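# Lift headset by headband with left arm, hold cable with right

## Task

Using the left arm, keep the headset (not its cable) steady in the air, held by its headband. Its lowest point must be roughly a hand's length or more above the table top, and no part of it may stick out past the table's edge. The left gripper must be commanded fully closed, pinching the headband. Its fingers may contact only the headband, and apart from the cable (and optionally the right arm) nothing may touch the headset. The cable's plug is treated as a separate object; the cable itself is not. The cat ears belong to the headband; the thin side arms running down to the ear cups do not. The right gripper must hold the cable firmly between its finger pads, not at the fingertips or pad edges, at a point below where the cable exits the ear cup. Along its length from the ear cup to that grip, the cable must be well above the table and may touch only itself, the headset and the arms. If the right arm were removed, no part of the headset may drop more than a little. The cable's free end must not be left dangling lower than the table top. If that end at any time drops well below the table top or reaches far beyond the table's edge, whether held or not, the task fails. Once every condition holds, declare that you are done; ending with any of them false counts as failure. Apart from the requested hold, anything kept in place only by the robot at the end does not count as achieved.

## Robot and tools

ROBOT. Two arms, left_arm and right_arm, each a 6-joint arm with a two-finger parallel gripper. Base (URDF root) poses in the scene frame: left_arm at (+0.037, +0.300, 0) m, quat_wxyz (+0.997, 0, 0, +0.074); right_arm at (-0.028, -0.236, 0) m, quat_wxyz (+0.999, 0, 0, -0.051). Joint ranges (rad): waist -2.618..3.054, shoulder 0..3.142, elbow 0..3.142, wrist pitch -1.571..1.571, wrist yaw -1.571..1.571, wrist roll -2.094..2.094. The elbow never quite straightens.

FRAME. All poses use one scene frame: origin on the table top midway between the arms, +x out over the table, +z up, left_arm on the +y side. "Left"/"right" are arm names, not image sides. A gripper's fingers point along its own +z and close along its own y. end_effector_position is the pinch point between the pads, about 1 cm short of the fingertips. Reported hand positions can be slightly wrong, more when the arm reaches far.

ROW FORMAT. Every commanded row has 16 numbers even if one arm is idle: left_arm x, y, z, qw, qx, qy, qz, opening, then right_arm in the same 8-number order. x, y, z are an absolute target position (metres, scene frame) for that gripper's end_effector_position; qw..qz an absolute target orientation (w first). Opening runs -1 (closed) to +1 (fully open, 0.094 m). To keep an arm still or keep its orientation, resend the exact pose it had in the last result before it began staying, not a drifted later reading.

execute_actions(actions): a list of up to 15 actions; each action is a list of up to 15 rows, one per control step (1/30 s). A short action repeats its final row to fill 15 steps. An empty list just reports state and images. Any target more than 0.6 m from the gripper's current position along any of that gripper's axes gets the action refused for both arms; a malformed action, or a first action failing this check against the last reported state, rejects the whole call.

move(target, speed, blocking): target is one 16-number row of absolute poses. Each gripper follows a straight path; all paths finish together, lasting 0.5 to 10 s (cut short at 10 s). speed is path top speed in m/s, 0.002 to 0.5, default 0.25; rotation allowed up to twice that in rad/s. Openings are applied at the start. Paths ignore obstacles and the other arm; grippers lag, wander and may overshoot speed near full reach. Faster moves and targets set deeper past a contact push harder. blocking=false returns after 0.5 s while motion continues; until a result shows it ended, other moves and execute_actions are refused, so use wait or stop. The result adds a "move:" line giving the ending (done, off_target, moving, held, fault) and active limits, plus each gripper's remaining distance. held = a check blocked the last step; limits=paced = the pose was clipped; limits=held = some steps were blocked and the arm may then jump faster.

wait(seconds): 0 to 10; runs the scene with last commands held, returns early if a running move ends.
stop(): brakes a running move; braking needs room; fingers keep moving.
zoom_image(camera, region): camera is cam_high, cam_low, cam_left_wrist or cam_right_wrist; region [x0, y0, x1, y1] in that camera's pixels, origin top-left, max 504x504.
read_manual(section): only "licences"; no motion.
finished_scene(scene): pass the current scene number; ends it irreversibly after the last command is held, and reports success.

CONTROL BEHAVIOUR. Each step, a commanded pose is clipped to within 70 mm and 16 degrees of the measured pose, then solved by damped IK with position preferred over orientation. Far targets need several actions; after an action the arm stops at its last clipped pose, so keep commanding. Joint friction can leave the hand up to about 31 mm off, and tiny commands may not move it. "Hand target" lines show what the controller is currently driving toward. "pose unreachable" means the clearance check altered or blocked that arm's command. HELD in step readings marks steps where an arm was held back. FAULT lines mean an arm stopped.

GRIPPING. grip_measured is the measured opening on the command scale (last Joint positions value is metres); each gripper may be off by up to about 1 mm. To hold, command about 0.03 below grip_measured for a firm grip, less for a light one; for the headband hold the left opening must be -1. Force per pad is roughly 50-62 N, lower on parts thinner than about 2 mm; first contact can spike.

CAMERAS. cam_high and cam_low are 504x504 fixed pinhole cameras; cam_left_wrist and cam_right_wrist are 616x616 fisheye cameras on each gripper. Calibration is given as K, distortion and T_world_to_cam; actual cameras may differ by a few degrees and millimetres, and changed values are listed in results.

HAZARDS. Do not let arms collide or press each other. Do not knock anything off the table. Avoid drops, slips, slams and hard pushes. Occasional external tugs on held parts or pushes on loose items occur. Holding loads heats motors: MOTOR HOT warns from 75 °C, 90 °C stops that arm for 10 s, 100 °C makes it go limp and fall (OVER-TEMPERATURE FAULT). The robot keeps its last command while you compose replies, so keep holds short and efficient.

Each tool is called in YAML: its name, and indented under it one key for each argument.

## Session

execute_actions:
  actions: []

Scene clock: 0.00 s.
left_arm: end_effector_position=(+0.2312, +0.0938, +0.1038) grip_measured=+1.000 end_effector_quat_wxyz=(-0.067, +0.332, +0.923, -0.185) | right_arm: end_effector_position=(+0.2209, -0.7295, +0.3524) grip_measured=+1.000 end_effector_quat_wxyz=(+0.101, -0.207, +0.825, -0.516)
Joint positions: left_arm=[-0.728  1.636  1.233 -1.214  0.394  0.119  0.094] | right_arm=[-0.992  1.88   2.036 -0.621  0.034 -1.606  0.094]
Joint velocities: left_arm=[ 0.017  0.017 -0.012  0.007 -0.037 -0.095  0.   ] | right_arm=[-0.007 -0.012  0.007 -0.022  0.037 -0.022  0.   ]
Motor temperatures (°C, as the motors report them): left_arm=[18 21 23 22 21 21] | right_arm=[22 23 19 19 21 20]
Hand target (left_arm): +0.231, +0.094, +0.104; -0.067, +0.332, +0.923, -0.185
Hand target (right_arm): +0.221, -0.729, +0.352; +0.101, -0.207, +0.825, -0.516

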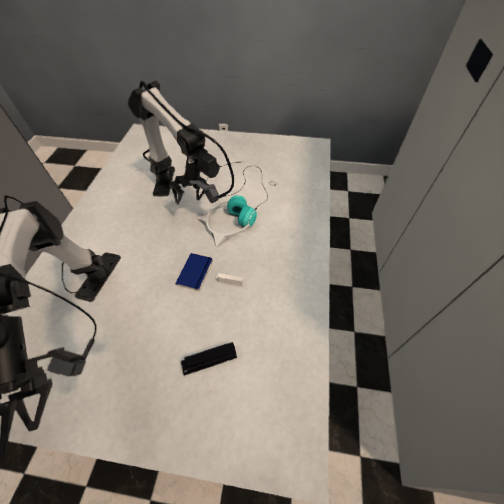

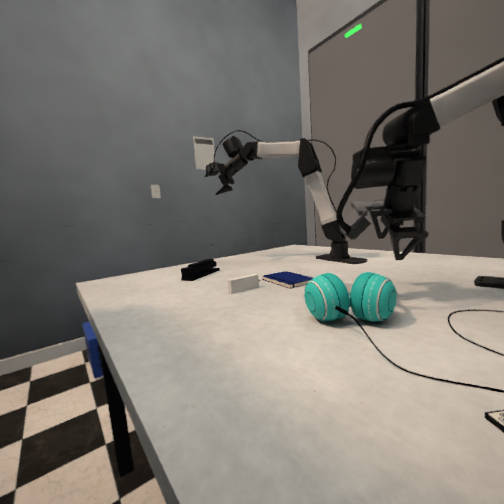

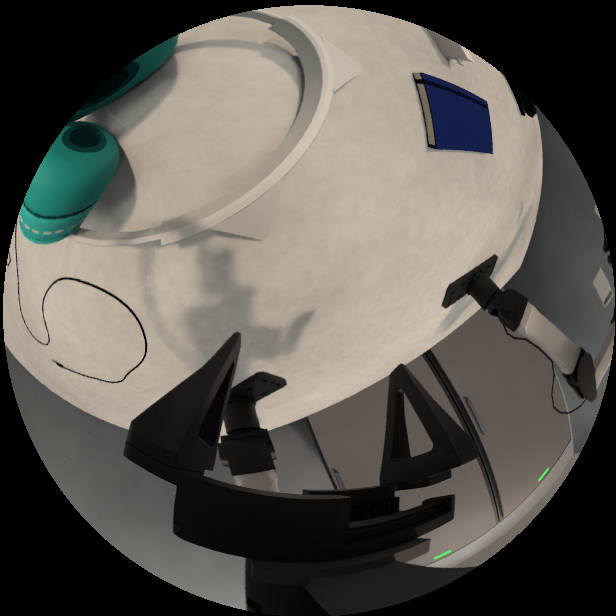

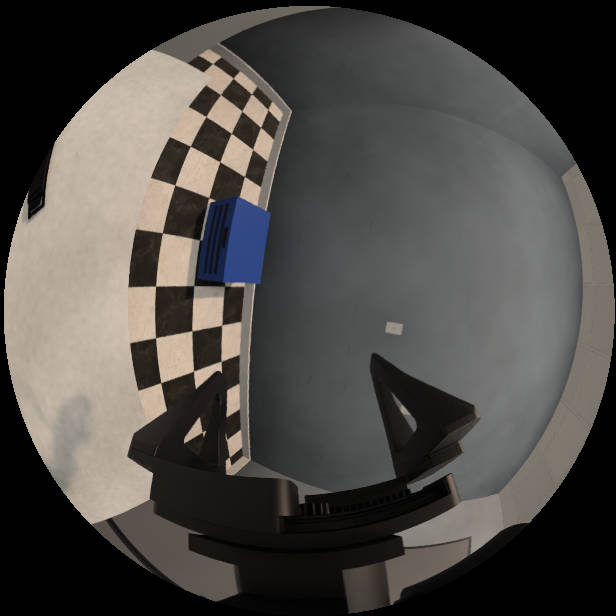

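zoom_image:
  camera: "cam_high"
  region: [130, 120, 330, 270]

Region (130, 120, 330, 270) of cam_high's 504x504 image, scaled by 2.520, with more detail than that image has; it fills the top 378 rows of this view, and the rest is white.

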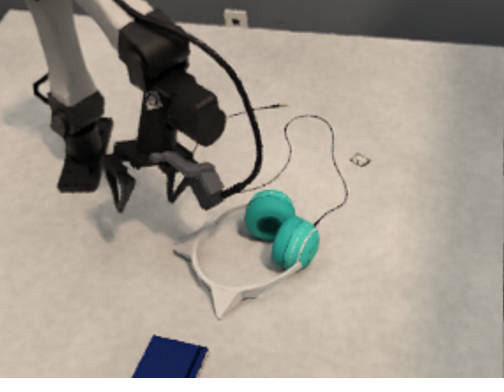

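move:
  target: [0.3315,-0.003,0.10,0,0.4226,0.9063,0,1, 0.30,-0.35,0.30,0,0,1,0,1]
  speed: 0.3

Scene clock: 28.03 s.
left_arm: end_effector_position=(+0.3331, -0.0015, +0.1005) grip_measured=+1.000 end_effector_quat_wxyz=(+0.003, +0.422, +0.907, -0.005) | right_arm: end_effector_position=(+0.3083, -0.3518, +0.2971) grip_measured=+1.000 end_effector_quat_wxyz=(+0.179, -0.010, +0.981, -0.074)
Joint positions: left_arm=[-0.939  2.169  1.987 -1.381  0.007  0.079  0.094] | right_arm=[-0.22   1.719  2.116 -1.577  0.023 -0.347  0.094]
Joint velocities: left_arm=[-0.022 -0.002 -0.017  0.007 -0.007 -0.022  0.   ] | right_arm=[ 0.002 -0.007 -0.012  0.037  0.022 -0.066  0.   ]
Motor temperatures (°C, as the motors report them): left_arm=[18 24 26 22 22 21] | right_arm=[22 29 22 23 21 20]
Hand target (left_arm): +0.333, -0.003, +0.099; -0.000, +0.423, +0.906, +0.003
Hand target (right_arm): +0.302, -0.351, +0.299; +0.182, -0.003, +0.981, -0.071
Off the commanded pose (left_arm): 0.002 m, 1 deg.
Off the commanded pose (right_arm): 0.009 m, 22 deg; orientation clipped at the last step of the last action.
joint sent to its limit (right arm) — the command would take joint 4 (wrist pitch) past its lower limit, so that joint was sent only as far as its limit.
move: off_target (right_arm); limits=paced
camera_calibration (this result's frames):
cam_left_wrist: T_world_to_cam=[[-0.584678, -0.810315, -0.0392485, 0.209873], [-0.623333, 0.417745, 0.661018, 0.172657], [-0.519237, 0.410948, -0.749343, 0.354481], [0, 0, 0, 1]] pos_world=[0.41439, -0.0477364, 0.159736]
cam_right_wrist: T_world_to_cam=[[-0.127997, -0.976042, 0.17595, -0.364148], [-0.971635, 0.15898, 0.175074, 0.341811], [-0.198852, -0.14855, -0.968706, 0.422565], [0, 0, 0, 1]] pos_world=[0.369534, -0.346993, 0.413571]

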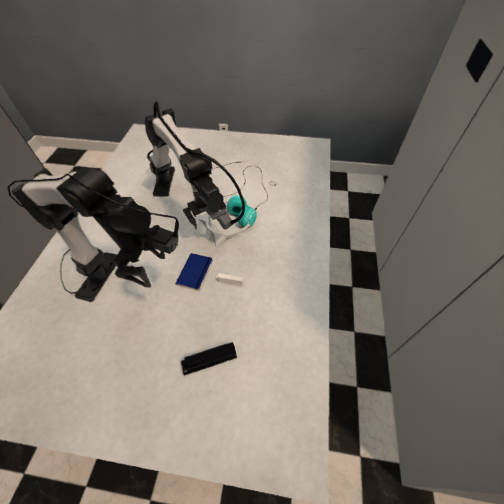

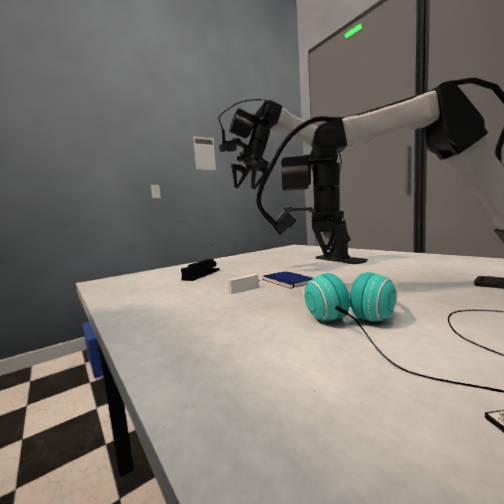

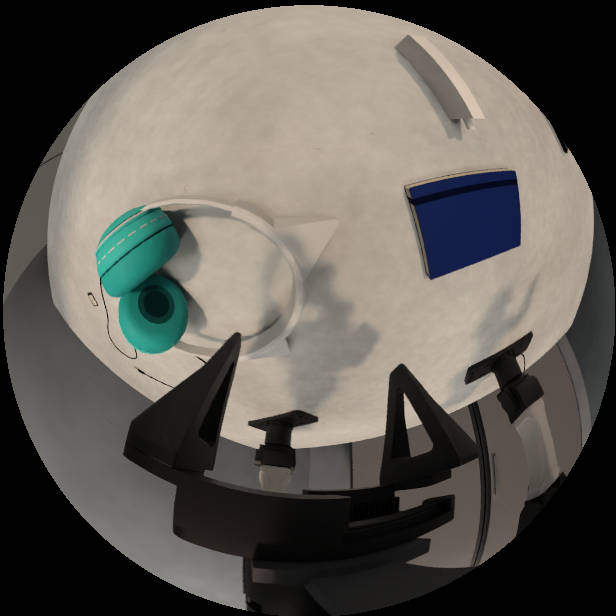

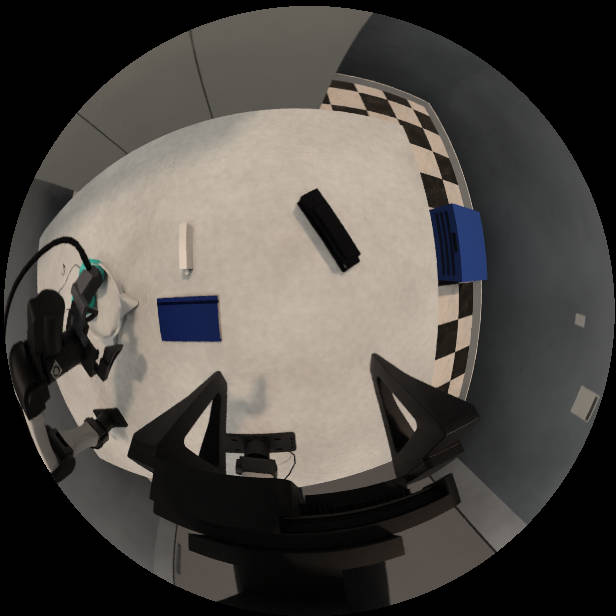

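move:
  target: [0.337,0.008,0.022,0,0.4226,0.9063,0,1, 0.3083,-0.3518,0.2971,0.179,-0.010,0.981,-0.074,1]
  speed: 0.15

Scene clock: 39.87 s.
left_arm: end_effector_position=(+0.3343, +0.0046, +0.0307) grip_measured=+1.000 end_effector_quat_wxyz=(+0.003, +0.422, +0.907, -0.005) | right_arm: end_effector_position=(+0.3084, -0.3514, +0.2971) grip_measured=+1.000 end_effector_quat_wxyz=(+0.180, -0.009, +0.981, -0.073)
Joint positions: left_arm=[-0.927  2.177  1.721 -1.106  0.007  0.092  0.094] | right_arm=[-0.22   1.719  2.116 -1.577  0.02  -0.345  0.094]
Joint velocities: left_arm=[ 0.012 -0.002 -0.012 -0.051 -0.022  0.022  0.   ] | right_arm=[ 0.002  0.012  0.007  0.022  0.051 -0.007  0.   ]
Motor temperatures (°C, as the motors report them): left_arm=[18 27 28 22 22 21] | right_arm=[22 30 22 23 21 20]
Hand target (left_arm): +0.336, +0.009, +0.022; -0.000, +0.423, +0.906, -0.000
Hand target (right_arm): +0.308, -0.352, +0.297; +0.179, -0.010, +0.981, -0.074
Off the commanded pose (left_arm): 0.010 m, 1 deg.
Off the commanded pose (right_arm): 0.000 m, 0 deg.
move: done
camera_calibration (this result's frames):
cam_left_wrist: T_world_to_cam=[[-0.585567, -0.809677, -0.0391661, 0.213044], [-0.623487, 0.418982, 0.66009, 0.217075], [-0.51805, 0.410946, -0.750165, 0.29993], [0, 0, 0, 1]] pos_world=[0.415473, -0.041709, 0.0900518]
cam_right_wrist: T_world_to_cam=[[-0.129162, -0.976499, 0.172528, -0.362556], [-0.971681, 0.159351, 0.174478, 0.342199], [-0.19787, -0.145106, -0.969428, 0.423757], [0, 0, 0, 1]] pos_world=[0.369529, -0.347075, 0.413647]

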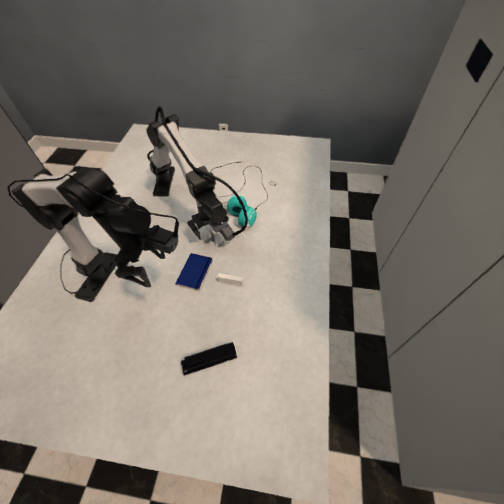

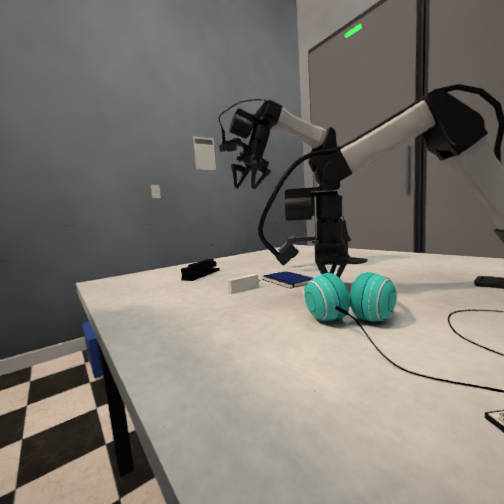

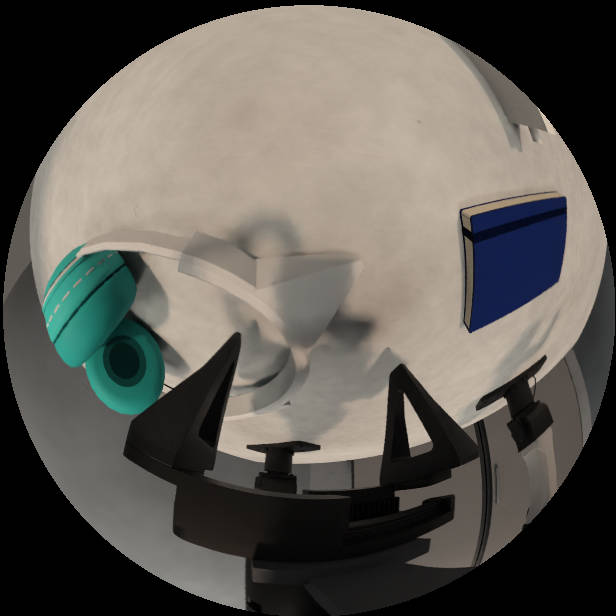

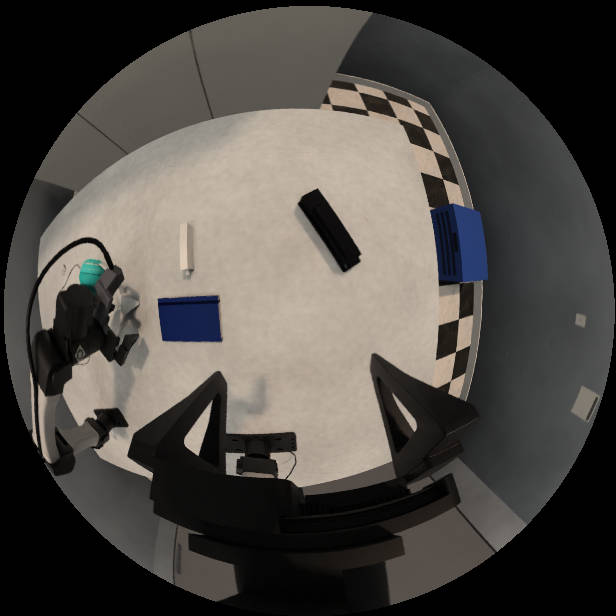

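Band is between the fingers. Close.

move:
  target: [0.337,0.008,0.018,0,0.4226,0.9063,0,-1, 0.3083,-0.3518,0.2971,0.179,-0.010,0.981,-0.074,1]
  speed: 0.1

Scene clock: 42.93 s.
left_arm: end_effector_position=(+0.3387, +0.0029, +0.0304) grip_measured=-0.852 end_effector_quat_wxyz=(+0.012, +0.424, +0.906, -0.005) | right_arm: end_effector_position=(+0.3084, -0.3514, +0.2971) grip_measured=+1.000 end_effector_quat_wxyz=(+0.180, -0.009, +0.981, -0.073)
Joint positions: left_arm=[-0.925  2.178  1.721 -1.088  0.002  0.099  0.007] | right_arm=[-0.22   1.719  2.116 -1.577  0.02  -0.345  0.094]
Joint velocities: left_arm=[ 0.017 -0.012 -0.017 -0.007 -0.066  0.022  0.001] | right_arm=[-0.007 -0.012  0.012  0.022  0.007 -0.066  0.   ]
Motor temperatures (°C, as the motors report them): left_arm=[18 28 28 22 22 21] | right_arm=[22 29 23 23 21 20]
Hand target (left_arm): +0.337, +0.008, +0.018; -0.000, +0.423, +0.906, -0.000
Hand target (right_arm): +0.308, -0.352, +0.297; +0.179, -0.010, +0.981, -0.074
Off the commanded pose (left_arm): 0.014 m, 2 deg.
Off the commanded pose (right_arm): 0.000 m, 0 deg.
move: off_target (left_arm)
camera_calibration (this result's frames):
cam_left_wrist: T_world_to_cam=[[-0.58825, -0.807609, -0.0416009, 0.215146], [-0.632076, 0.427088, 0.646587, 0.223986], [-0.504422, 0.40665, -0.761705, 0.298491], [0, 0, 0, 1]] pos_world=[0.418701, -0.0432888, 0.0914858]
cam_right_wrist: T_world_to_cam=[[-0.129162, -0.976499, 0.172528, -0.362556], [-0.971681, 0.159351, 0.174478, 0.342199], [-0.19787, -0.145106, -0.969428, 0.423757], [0, 0, 0, 1]] pos_world=[0.369529, -0.347075, 0.413647]

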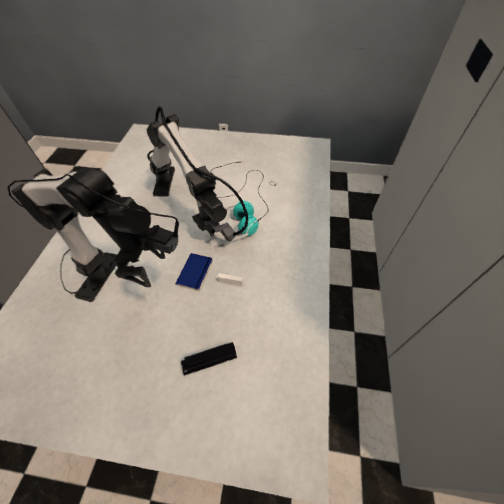

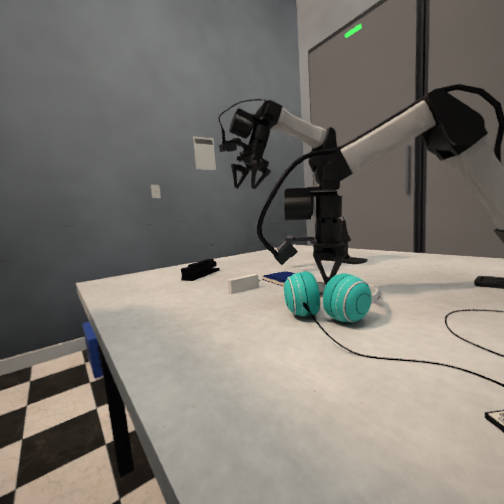

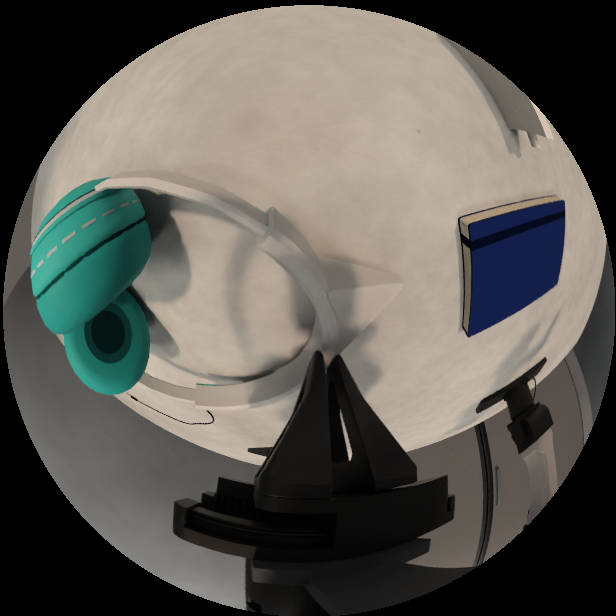

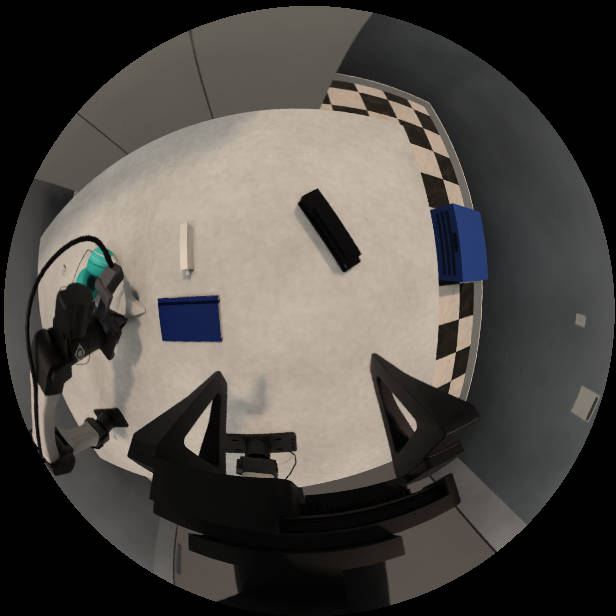

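Gripped. Lift.

move:
  target: [0.337,0.0,0.30,0,0.4226,0.9063,0,-1, 0.3083,-0.3518,0.2971,0.179,-0.010,0.981,-0.074,1]
  speed: 0.15

Scene clock: 47.73 s.
left_arm: end_effector_position=(+0.3441, -0.0029, +0.2942) grip_measured=-0.984 end_effector_quat_wxyz=(+0.213, +0.411, +0.883, -0.078) | right_arm: end_effector_position=(+0.3084, -0.3514, +0.2971) grip_measured=+1.000 end_effector_quat_wxyz=(+0.180, -0.009, +0.981, -0.073)
Joint positions: left_arm=[-0.925  1.993  2.442 -1.562  0.004  0.093  0.001] | right_arm=[-0.22   1.719  2.116 -1.577  0.02  -0.345  0.094]
Joint velocities: left_arm=[-0.007  0.012 -0.002 -0.051 -0.007 -0.007  0.   ] | right_arm=[ 0.002  0.002  0.012 -0.051 -0.037  0.007  0.   ]
Motor temperatures (°C, as the motors report them): left_arm=[18 29 28 23 22 21] | right_arm=[22 29 23 22 21 20]
Hand target (left_arm): +0.340, -0.003, +0.298; +0.214, +0.410, +0.883, -0.078
Hand target (right_arm): +0.308, -0.352, +0.297; +0.179, -0.010, +0.981, -0.074
Off the commanded pose (left_arm): 0.010 m, 26 deg; orientation clipped at the last step of the last action.
Off the commanded pose (right_arm): 0.000 m, 0 deg.
joint sent to its limit (left arm) — the command would take joint 4 (wrist pitch) past its lower limit, so that joint was sent only as far as its limit.
move: off_target (left_arm); limits=paced
camera_calibration (this result's frames):
cam_left_wrist: T_world_to_cam=[[-0.581893, -0.812788, 0.0278584, 0.201991], [-0.77736, 0.565942, 0.274629, 0.219174], [-0.238982, 0.138149, -0.961147, 0.471039], [0, 0, 0, 1]] pos_world=[0.400484, -0.0249373, 0.386919]
cam_right_wrist: T_world_to_cam=[[-0.129162, -0.976499, 0.172528, -0.362556], [-0.971681, 0.159351, 0.174478, 0.342199], [-0.19787, -0.145106, -0.969428, 0.423757], [0, 0, 0, 1]] pos_world=[0.369529, -0.347075, 0.413647]

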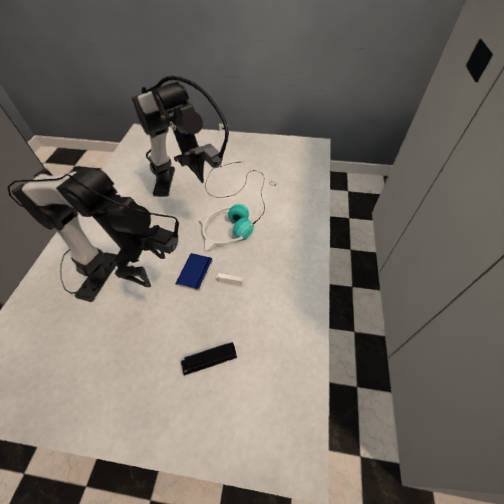

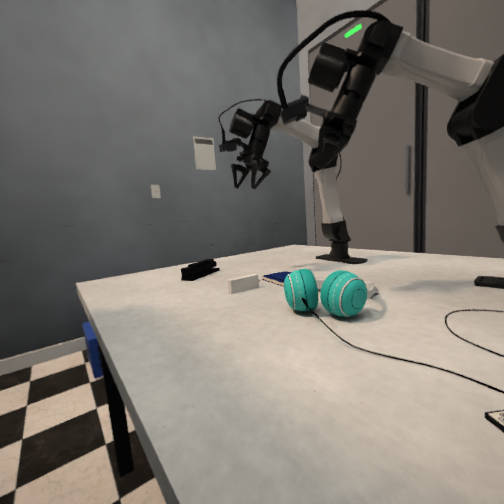

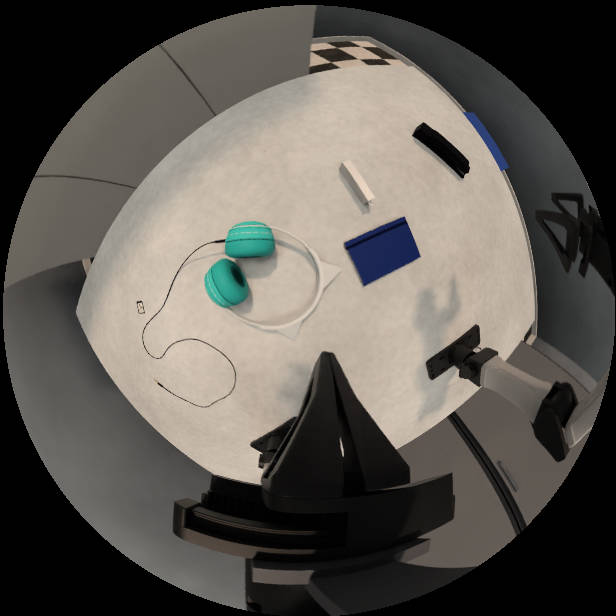

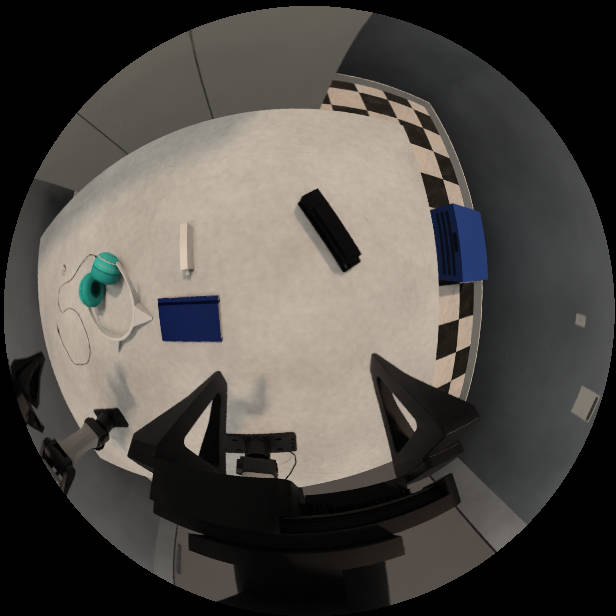

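zoom_image:
  camera: "cam_high"
  region: [130, 120, 330, 270]

Region (130, 120, 330, 270) of cam_high's 504x504 image, scaled by 2.520, with more detail than that image has; it fills the top 378 rows of this view, and the rest is white.

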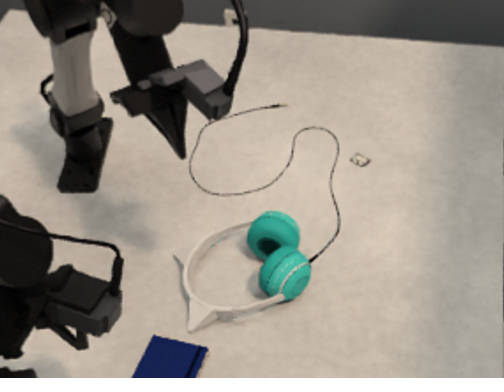

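move:
  target: [0.333,-0.035,0.08,0,0.4555,0.8902,0,1, 0.3083,-0.3518,0.2971,0.179,-0.010,0.981,-0.074,1]
  speed: 0.25

move:
  target: [0.333,-0.035,0.012,0,0.4555,0.8902,0,1, 0.3083,-0.3518,0.2971,0.179,-0.010,0.981,-0.074,1]
  speed: 0.1

Scene clock: 76.07 s.
left_arm: end_effector_position=(+0.3299, -0.0269, +0.0786) grip_measured=+1.000 end_effector_quat_wxyz=(-0.011, +0.452, +0.892, +0.002) | right_arm: end_effector_position=(+0.3084, -0.3514, +0.2971) grip_measured=+1.000 end_effector_quat_wxyz=(+0.180, -0.009, +0.981, -0.073)
Joint positions: left_arm=[-0.986  2.281  2.084 -1.395  0.004  0.098  0.094] | right_arm=[-0.22   1.719  2.116 -1.577  0.02  -0.345  0.094]
Joint velocities: left_arm=[-0.007 -0.002 -0.017  0.037  0.022  0.022  0.   ] | right_arm=[ 0.002  0.002  0.017  0.066  0.022 -0.007  0.   ]
Motor temperatures (°C, as the motors report them): left_arm=[18 31 29 24 22 21] | right_arm=[22 29 24 22 21 20]
Hand target (left_arm): +0.331, -0.032, +0.081; -0.000, +0.458, +0.889, -0.002
Hand target (right_arm): +0.308, -0.352, +0.297; +0.179, -0.010, +0.981, -0.074
Off the commanded pose (left_arm): 0.009 m, 1 deg.
Off the commanded pose (right_arm): 0.000 m, 0 deg.
move: done
camera_calibration (this result's frames):
cam_left_wrist: T_world_to_cam=[[-0.638184, -0.768467, -0.0466895, 0.205815], [-0.582554, 0.442362, 0.68187, 0.181291], [-0.503341, 0.462358, -0.729982, 0.341518], [0, 0, 0, 1]] pos_world=[0.408859, -0.0799377, 0.135294]
cam_right_wrist: T_world_to_cam=[[-0.129162, -0.976499, 0.172528, -0.362556], [-0.971681, 0.159351, 0.174478, 0.342199], [-0.19787, -0.145106, -0.969428, 0.423757], [0, 0, 0, 1]] pos_world=[0.369529, -0.347075, 0.413647]

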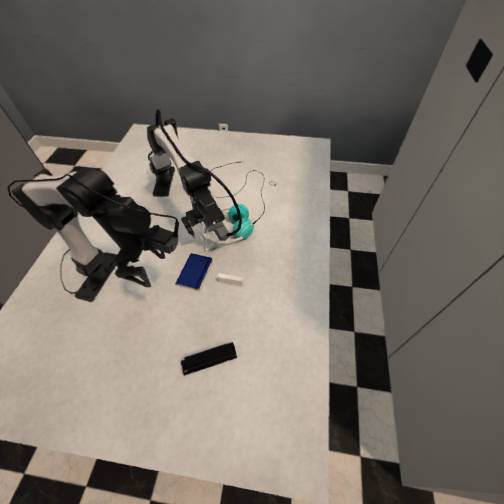

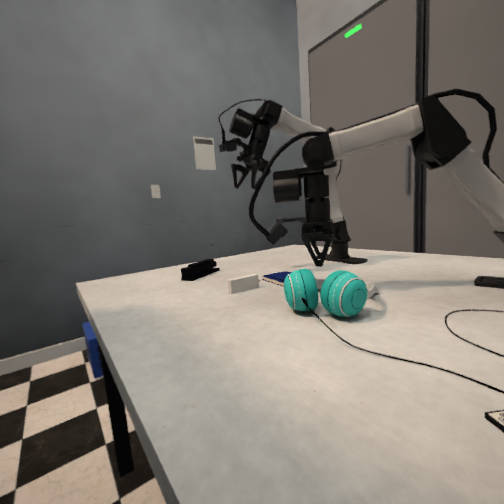

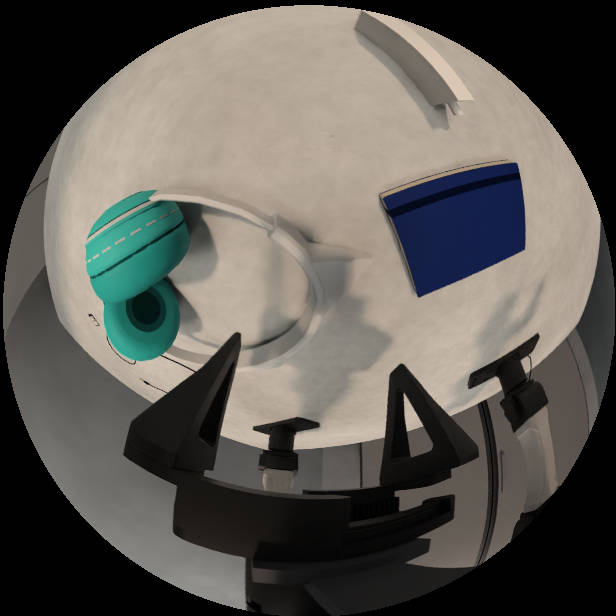

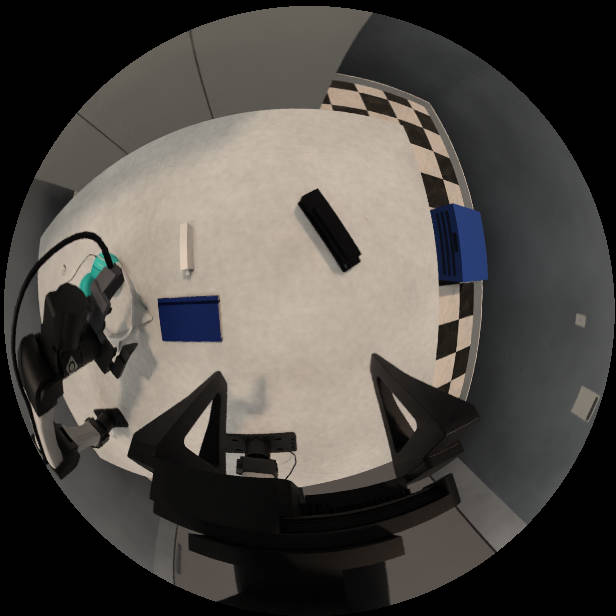

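Scene clock: 77.30 s.
left_arm: end_effector_position=(+0.3355, -0.0332, +0.0204) grip_measured=+1.000 end_effector_quat_wxyz=(+0.003, +0.452, +0.892, -0.003) | right_arm: end_effector_position=(+0.3084, -0.3514, +0.2971) grip_measured=+1.000 end_effector_quat_wxyz=(+0.180, -0.009, +0.981, -0.073)
Joint positions: left_arm=[-0.986  2.304  1.892 -1.15   0.004  0.098  0.094] | right_arm=[-0.22   1.719  2.116 -1.577  0.02  -0.345  0.094]
Joint velocities: left_arm=[ 0.012 -0.002 -0.007 -0.081 -0.022  0.022  0.   ] | right_arm=[-0.002  0.002  0.012 -0.022  0.066 -0.066  0.   ]
Motor temperatures (°C, as the motors report them): left_arm=[18 31 29 24 22 21] | right_arm=[22 29 24 22 21 20]
Hand target (left_arm): +0.332, -0.034, +0.012; -0.000, +0.455, +0.890, +0.000
Hand target (right_arm): +0.308, -0.352, +0.297; +0.179, -0.010, +0.981, -0.074
Off the commanded pose (left_arm): 0.009 m, 1 deg.
Off the commanded pose (right_arm): 0.000 m, 0 deg.
move: done
camera_calibration (this result's frames):
cam_left_wrist: T_world_to_cam=[[-0.637299, -0.769452, -0.0423438, 0.201458], [-0.595895, 0.457219, 0.660196, 0.232404], [-0.488629, 0.445975, -0.749899, 0.299717], [0, 0, 0, 1]] pos_world=[0.413328, -0.0849139, 0.0798554]
cam_right_wrist: T_world_to_cam=[[-0.129162, -0.976499, 0.172528, -0.362556], [-0.971681, 0.159351, 0.174478, 0.342199], [-0.19787, -0.145106, -0.969428, 0.423757], [0, 0, 0, 1]] pos_world=[0.369529, -0.347075, 0.413647]

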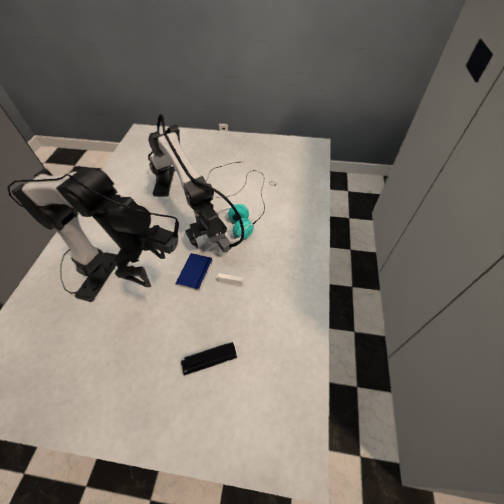

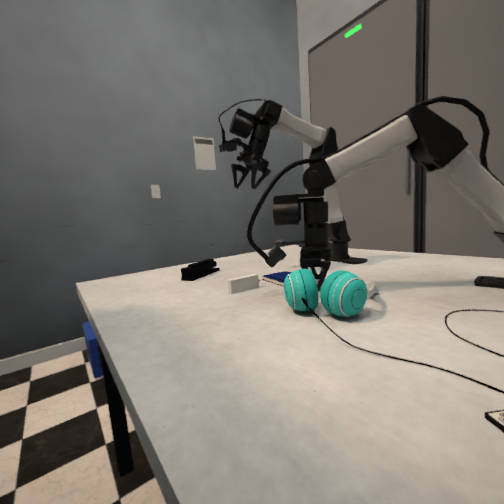

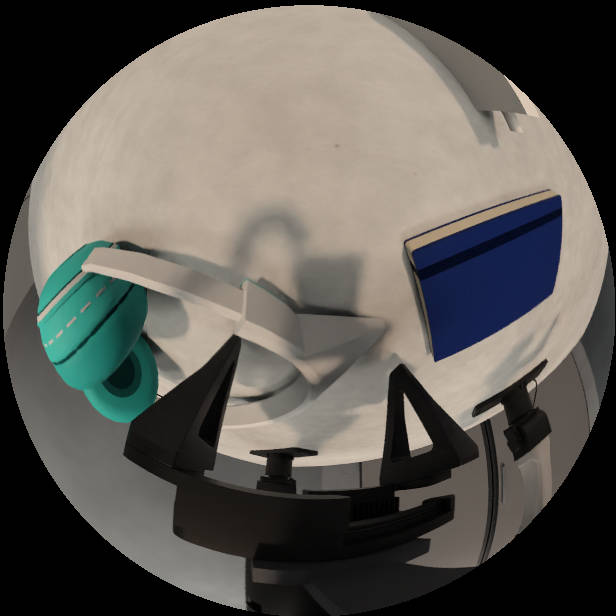

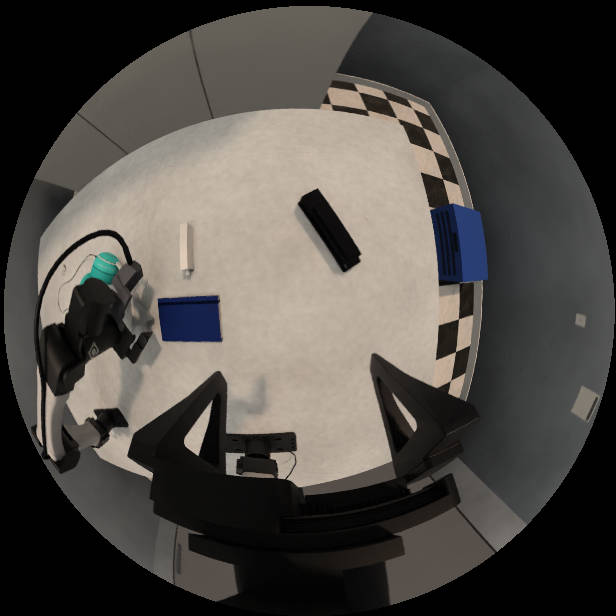

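Close, then arc.

move:
  target: [0.333,-0.035,0.012,0,0.4555,0.8902,0,-1, 0.3083,-0.3518,0.2971,0.179,-0.010,0.981,-0.074,1]
  speed: 0.1

move:
  target: [0.3494,-0.0232,0.095,-0.1179,0.4400,0.8598,-0.2304,-1, 0.3083,-0.3518,0.2971,0.179,-0.010,0.981,-0.074,1]
  speed: 0.08

Scene clock: 83.17 s.
left_arm: end_effector_position=(+0.3363, -0.0352, +0.0348) grip_measured=-0.984 end_effector_quat_wxyz=(+0.016, +0.448, +0.894, -0.011) | right_arm: end_effector_position=(+0.3084, -0.3514, +0.2971) grip_measured=+1.000 end_effector_quat_wxyz=(+0.180, -0.009, +0.981, -0.073)
Joint positions: left_arm=[-0.986  2.272  1.894 -1.155  0.009  0.091  0.001] | right_arm=[-0.22   1.719  2.116 -1.577  0.02  -0.345  0.094]
Joint velocities: left_arm=[ 0.012 -0.007 -0.007 -0.007 -0.007  0.022 -0.   ] | right_arm=[ 0.027 -0.007  0.012 -0.007  0.037  0.007  0.   ]
Motor temperatures (°C, as the motors report them): left_arm=[18 32 29 24 22 21] | right_arm=[22 29 24 23 21 20]
Hand target (left_arm): +0.332, -0.034, +0.013; +0.000, +0.456, +0.890, -0.000
Hand target (right_arm): +0.308, -0.352, +0.297; +0.179, -0.010, +0.981, -0.074
Off the commanded pose (left_arm): 0.023 m, 2 deg.
Off the commanded pose (right_arm): 0.000 m, 0 deg.
move: off_target (left_arm)
camera_calibration (this result's frames):
cam_left_wrist: T_world_to_cam=[[-0.630932, -0.775156, -0.03254, 0.198349], [-0.609279, 0.46908, 0.63933, 0.229958], [-0.480317, 0.4232, -0.768243, 0.308799], [0, 0, 0, 1]] pos_world=[0.413575, -0.0848013, 0.0966674]
cam_right_wrist: T_world_to_cam=[[-0.129162, -0.976499, 0.172528, -0.362556], [-0.971681, 0.159351, 0.174478, 0.342199], [-0.19787, -0.145106, -0.969428, 0.423757], [0, 0, 0, 1]] pos_world=[0.369529, -0.347075, 0.413647]

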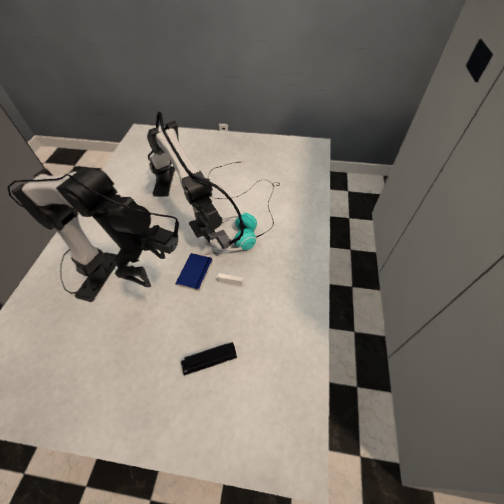

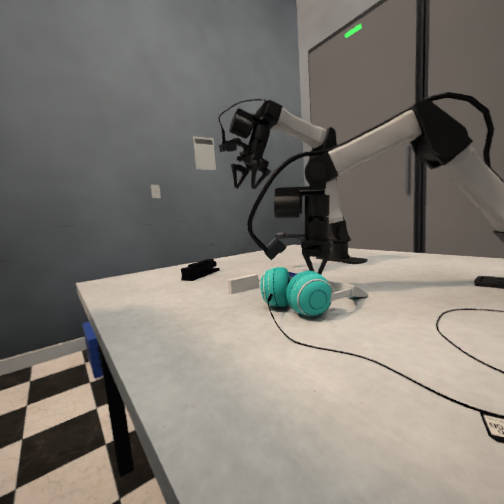

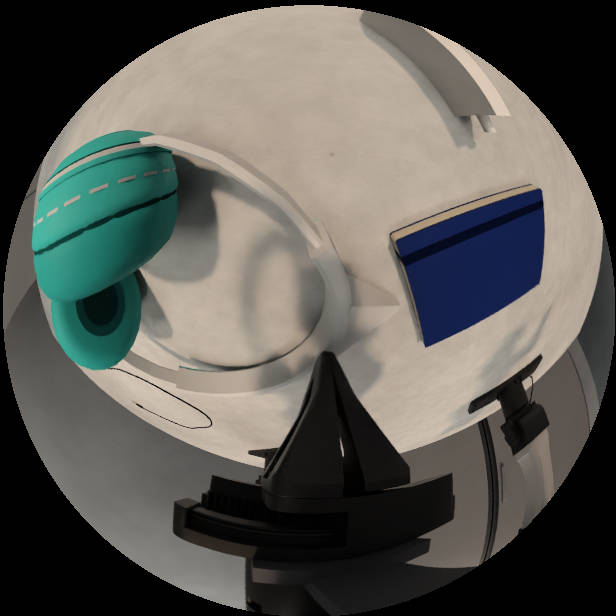

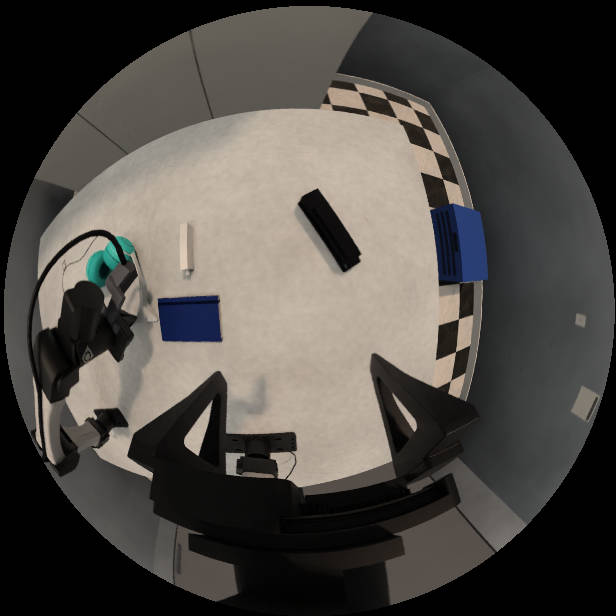

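Scene clock: 86.77 s.
left_arm: end_effector_position=(+0.3496, -0.0261, +0.0923) grip_measured=-0.984 end_effector_quat_wxyz=(-0.089, +0.437, +0.865, -0.232) | right_arm: end_effector_position=(+0.3084, -0.3514, +0.2971) grip_measured=+1.000 end_effector_quat_wxyz=(+0.180, -0.009, +0.981, -0.073)
Joint positions: left_arm=[-0.774  2.426  2.304 -1.561  0.491  0.337  0.001] | right_arm=[-0.22   1.719  2.116 -1.577  0.02  -0.345  0.094]
Joint velocities: left_arm=[ 0.007  0.002 -0.012 -0.125  0.037  0.022  0.001] | right_arm=[ 0.002 -0.002  0.002 -0.037  0.051  0.022  0.   ]
Motor temperatures (°C, as the motors report them): left_arm=[19 33 29 24 22 21] | right_arm=[22 29 24 23 21 20]
Hand target (left_arm): +0.349, -0.025, +0.094; -0.093, +0.435, +0.863, -0.239
Hand target (right_arm): +0.308, -0.352, +0.297; +0.179, -0.010, +0.981, -0.074
Off the commanded pose (left_arm): 0.004 m, 3 deg.
Off the commanded pose (right_arm): 0.000 m, 0 deg.
joint sent to its limit (left arm) — the command would take joint 4 (wrist pitch) past its lower limit, so that joint was sent only as far as its limit.
move: off_target (left_arm)
camera_calibration (this result's frames):
cam_left_wrist: T_world_to_cam=[[-0.56224, -0.703238, 0.435134, 0.150381], [-0.344787, 0.677602, 0.649598, 0.10908], [-0.75167, 0.215202, -0.623442, 0.431651], [0, 0, 0, 1]] pos_world=[0.446619, -0.0610515, 0.132816]
cam_right_wrist: T_world_to_cam=[[-0.129162, -0.976499, 0.172528, -0.362556], [-0.971681, 0.159351, 0.174478, 0.342199], [-0.19787, -0.145106, -0.969428, 0.423757], [0, 0, 0, 1]] pos_world=[0.369529, -0.347075, 0.413647]

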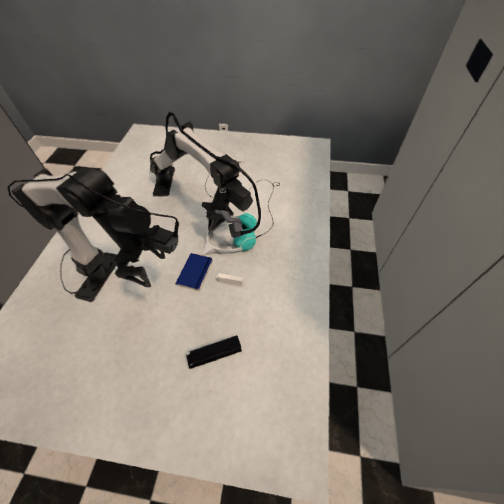

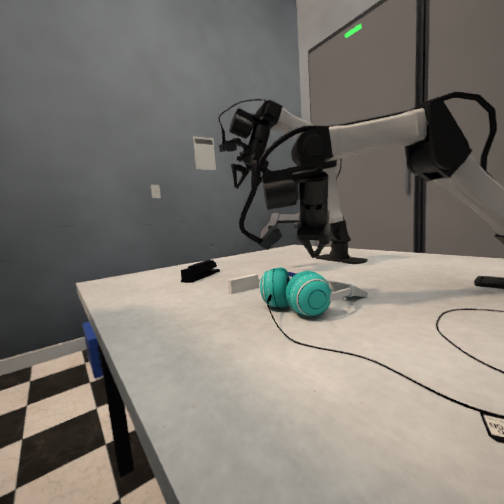

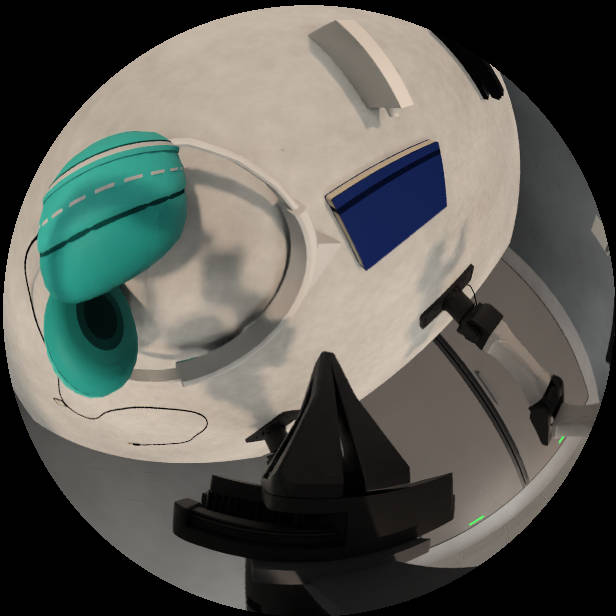

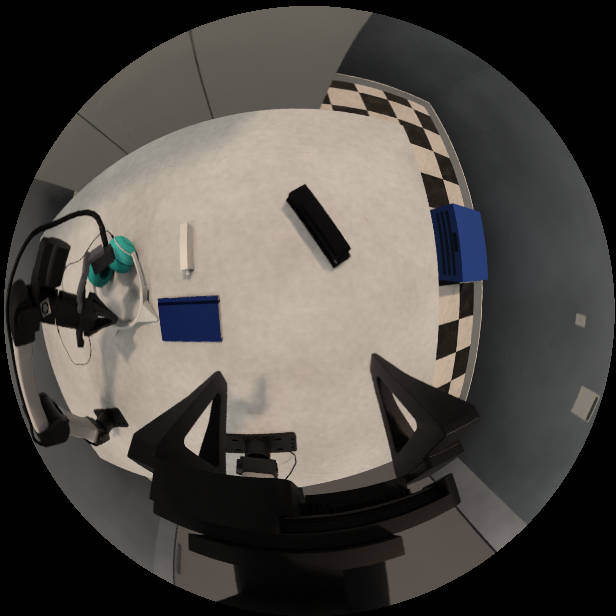

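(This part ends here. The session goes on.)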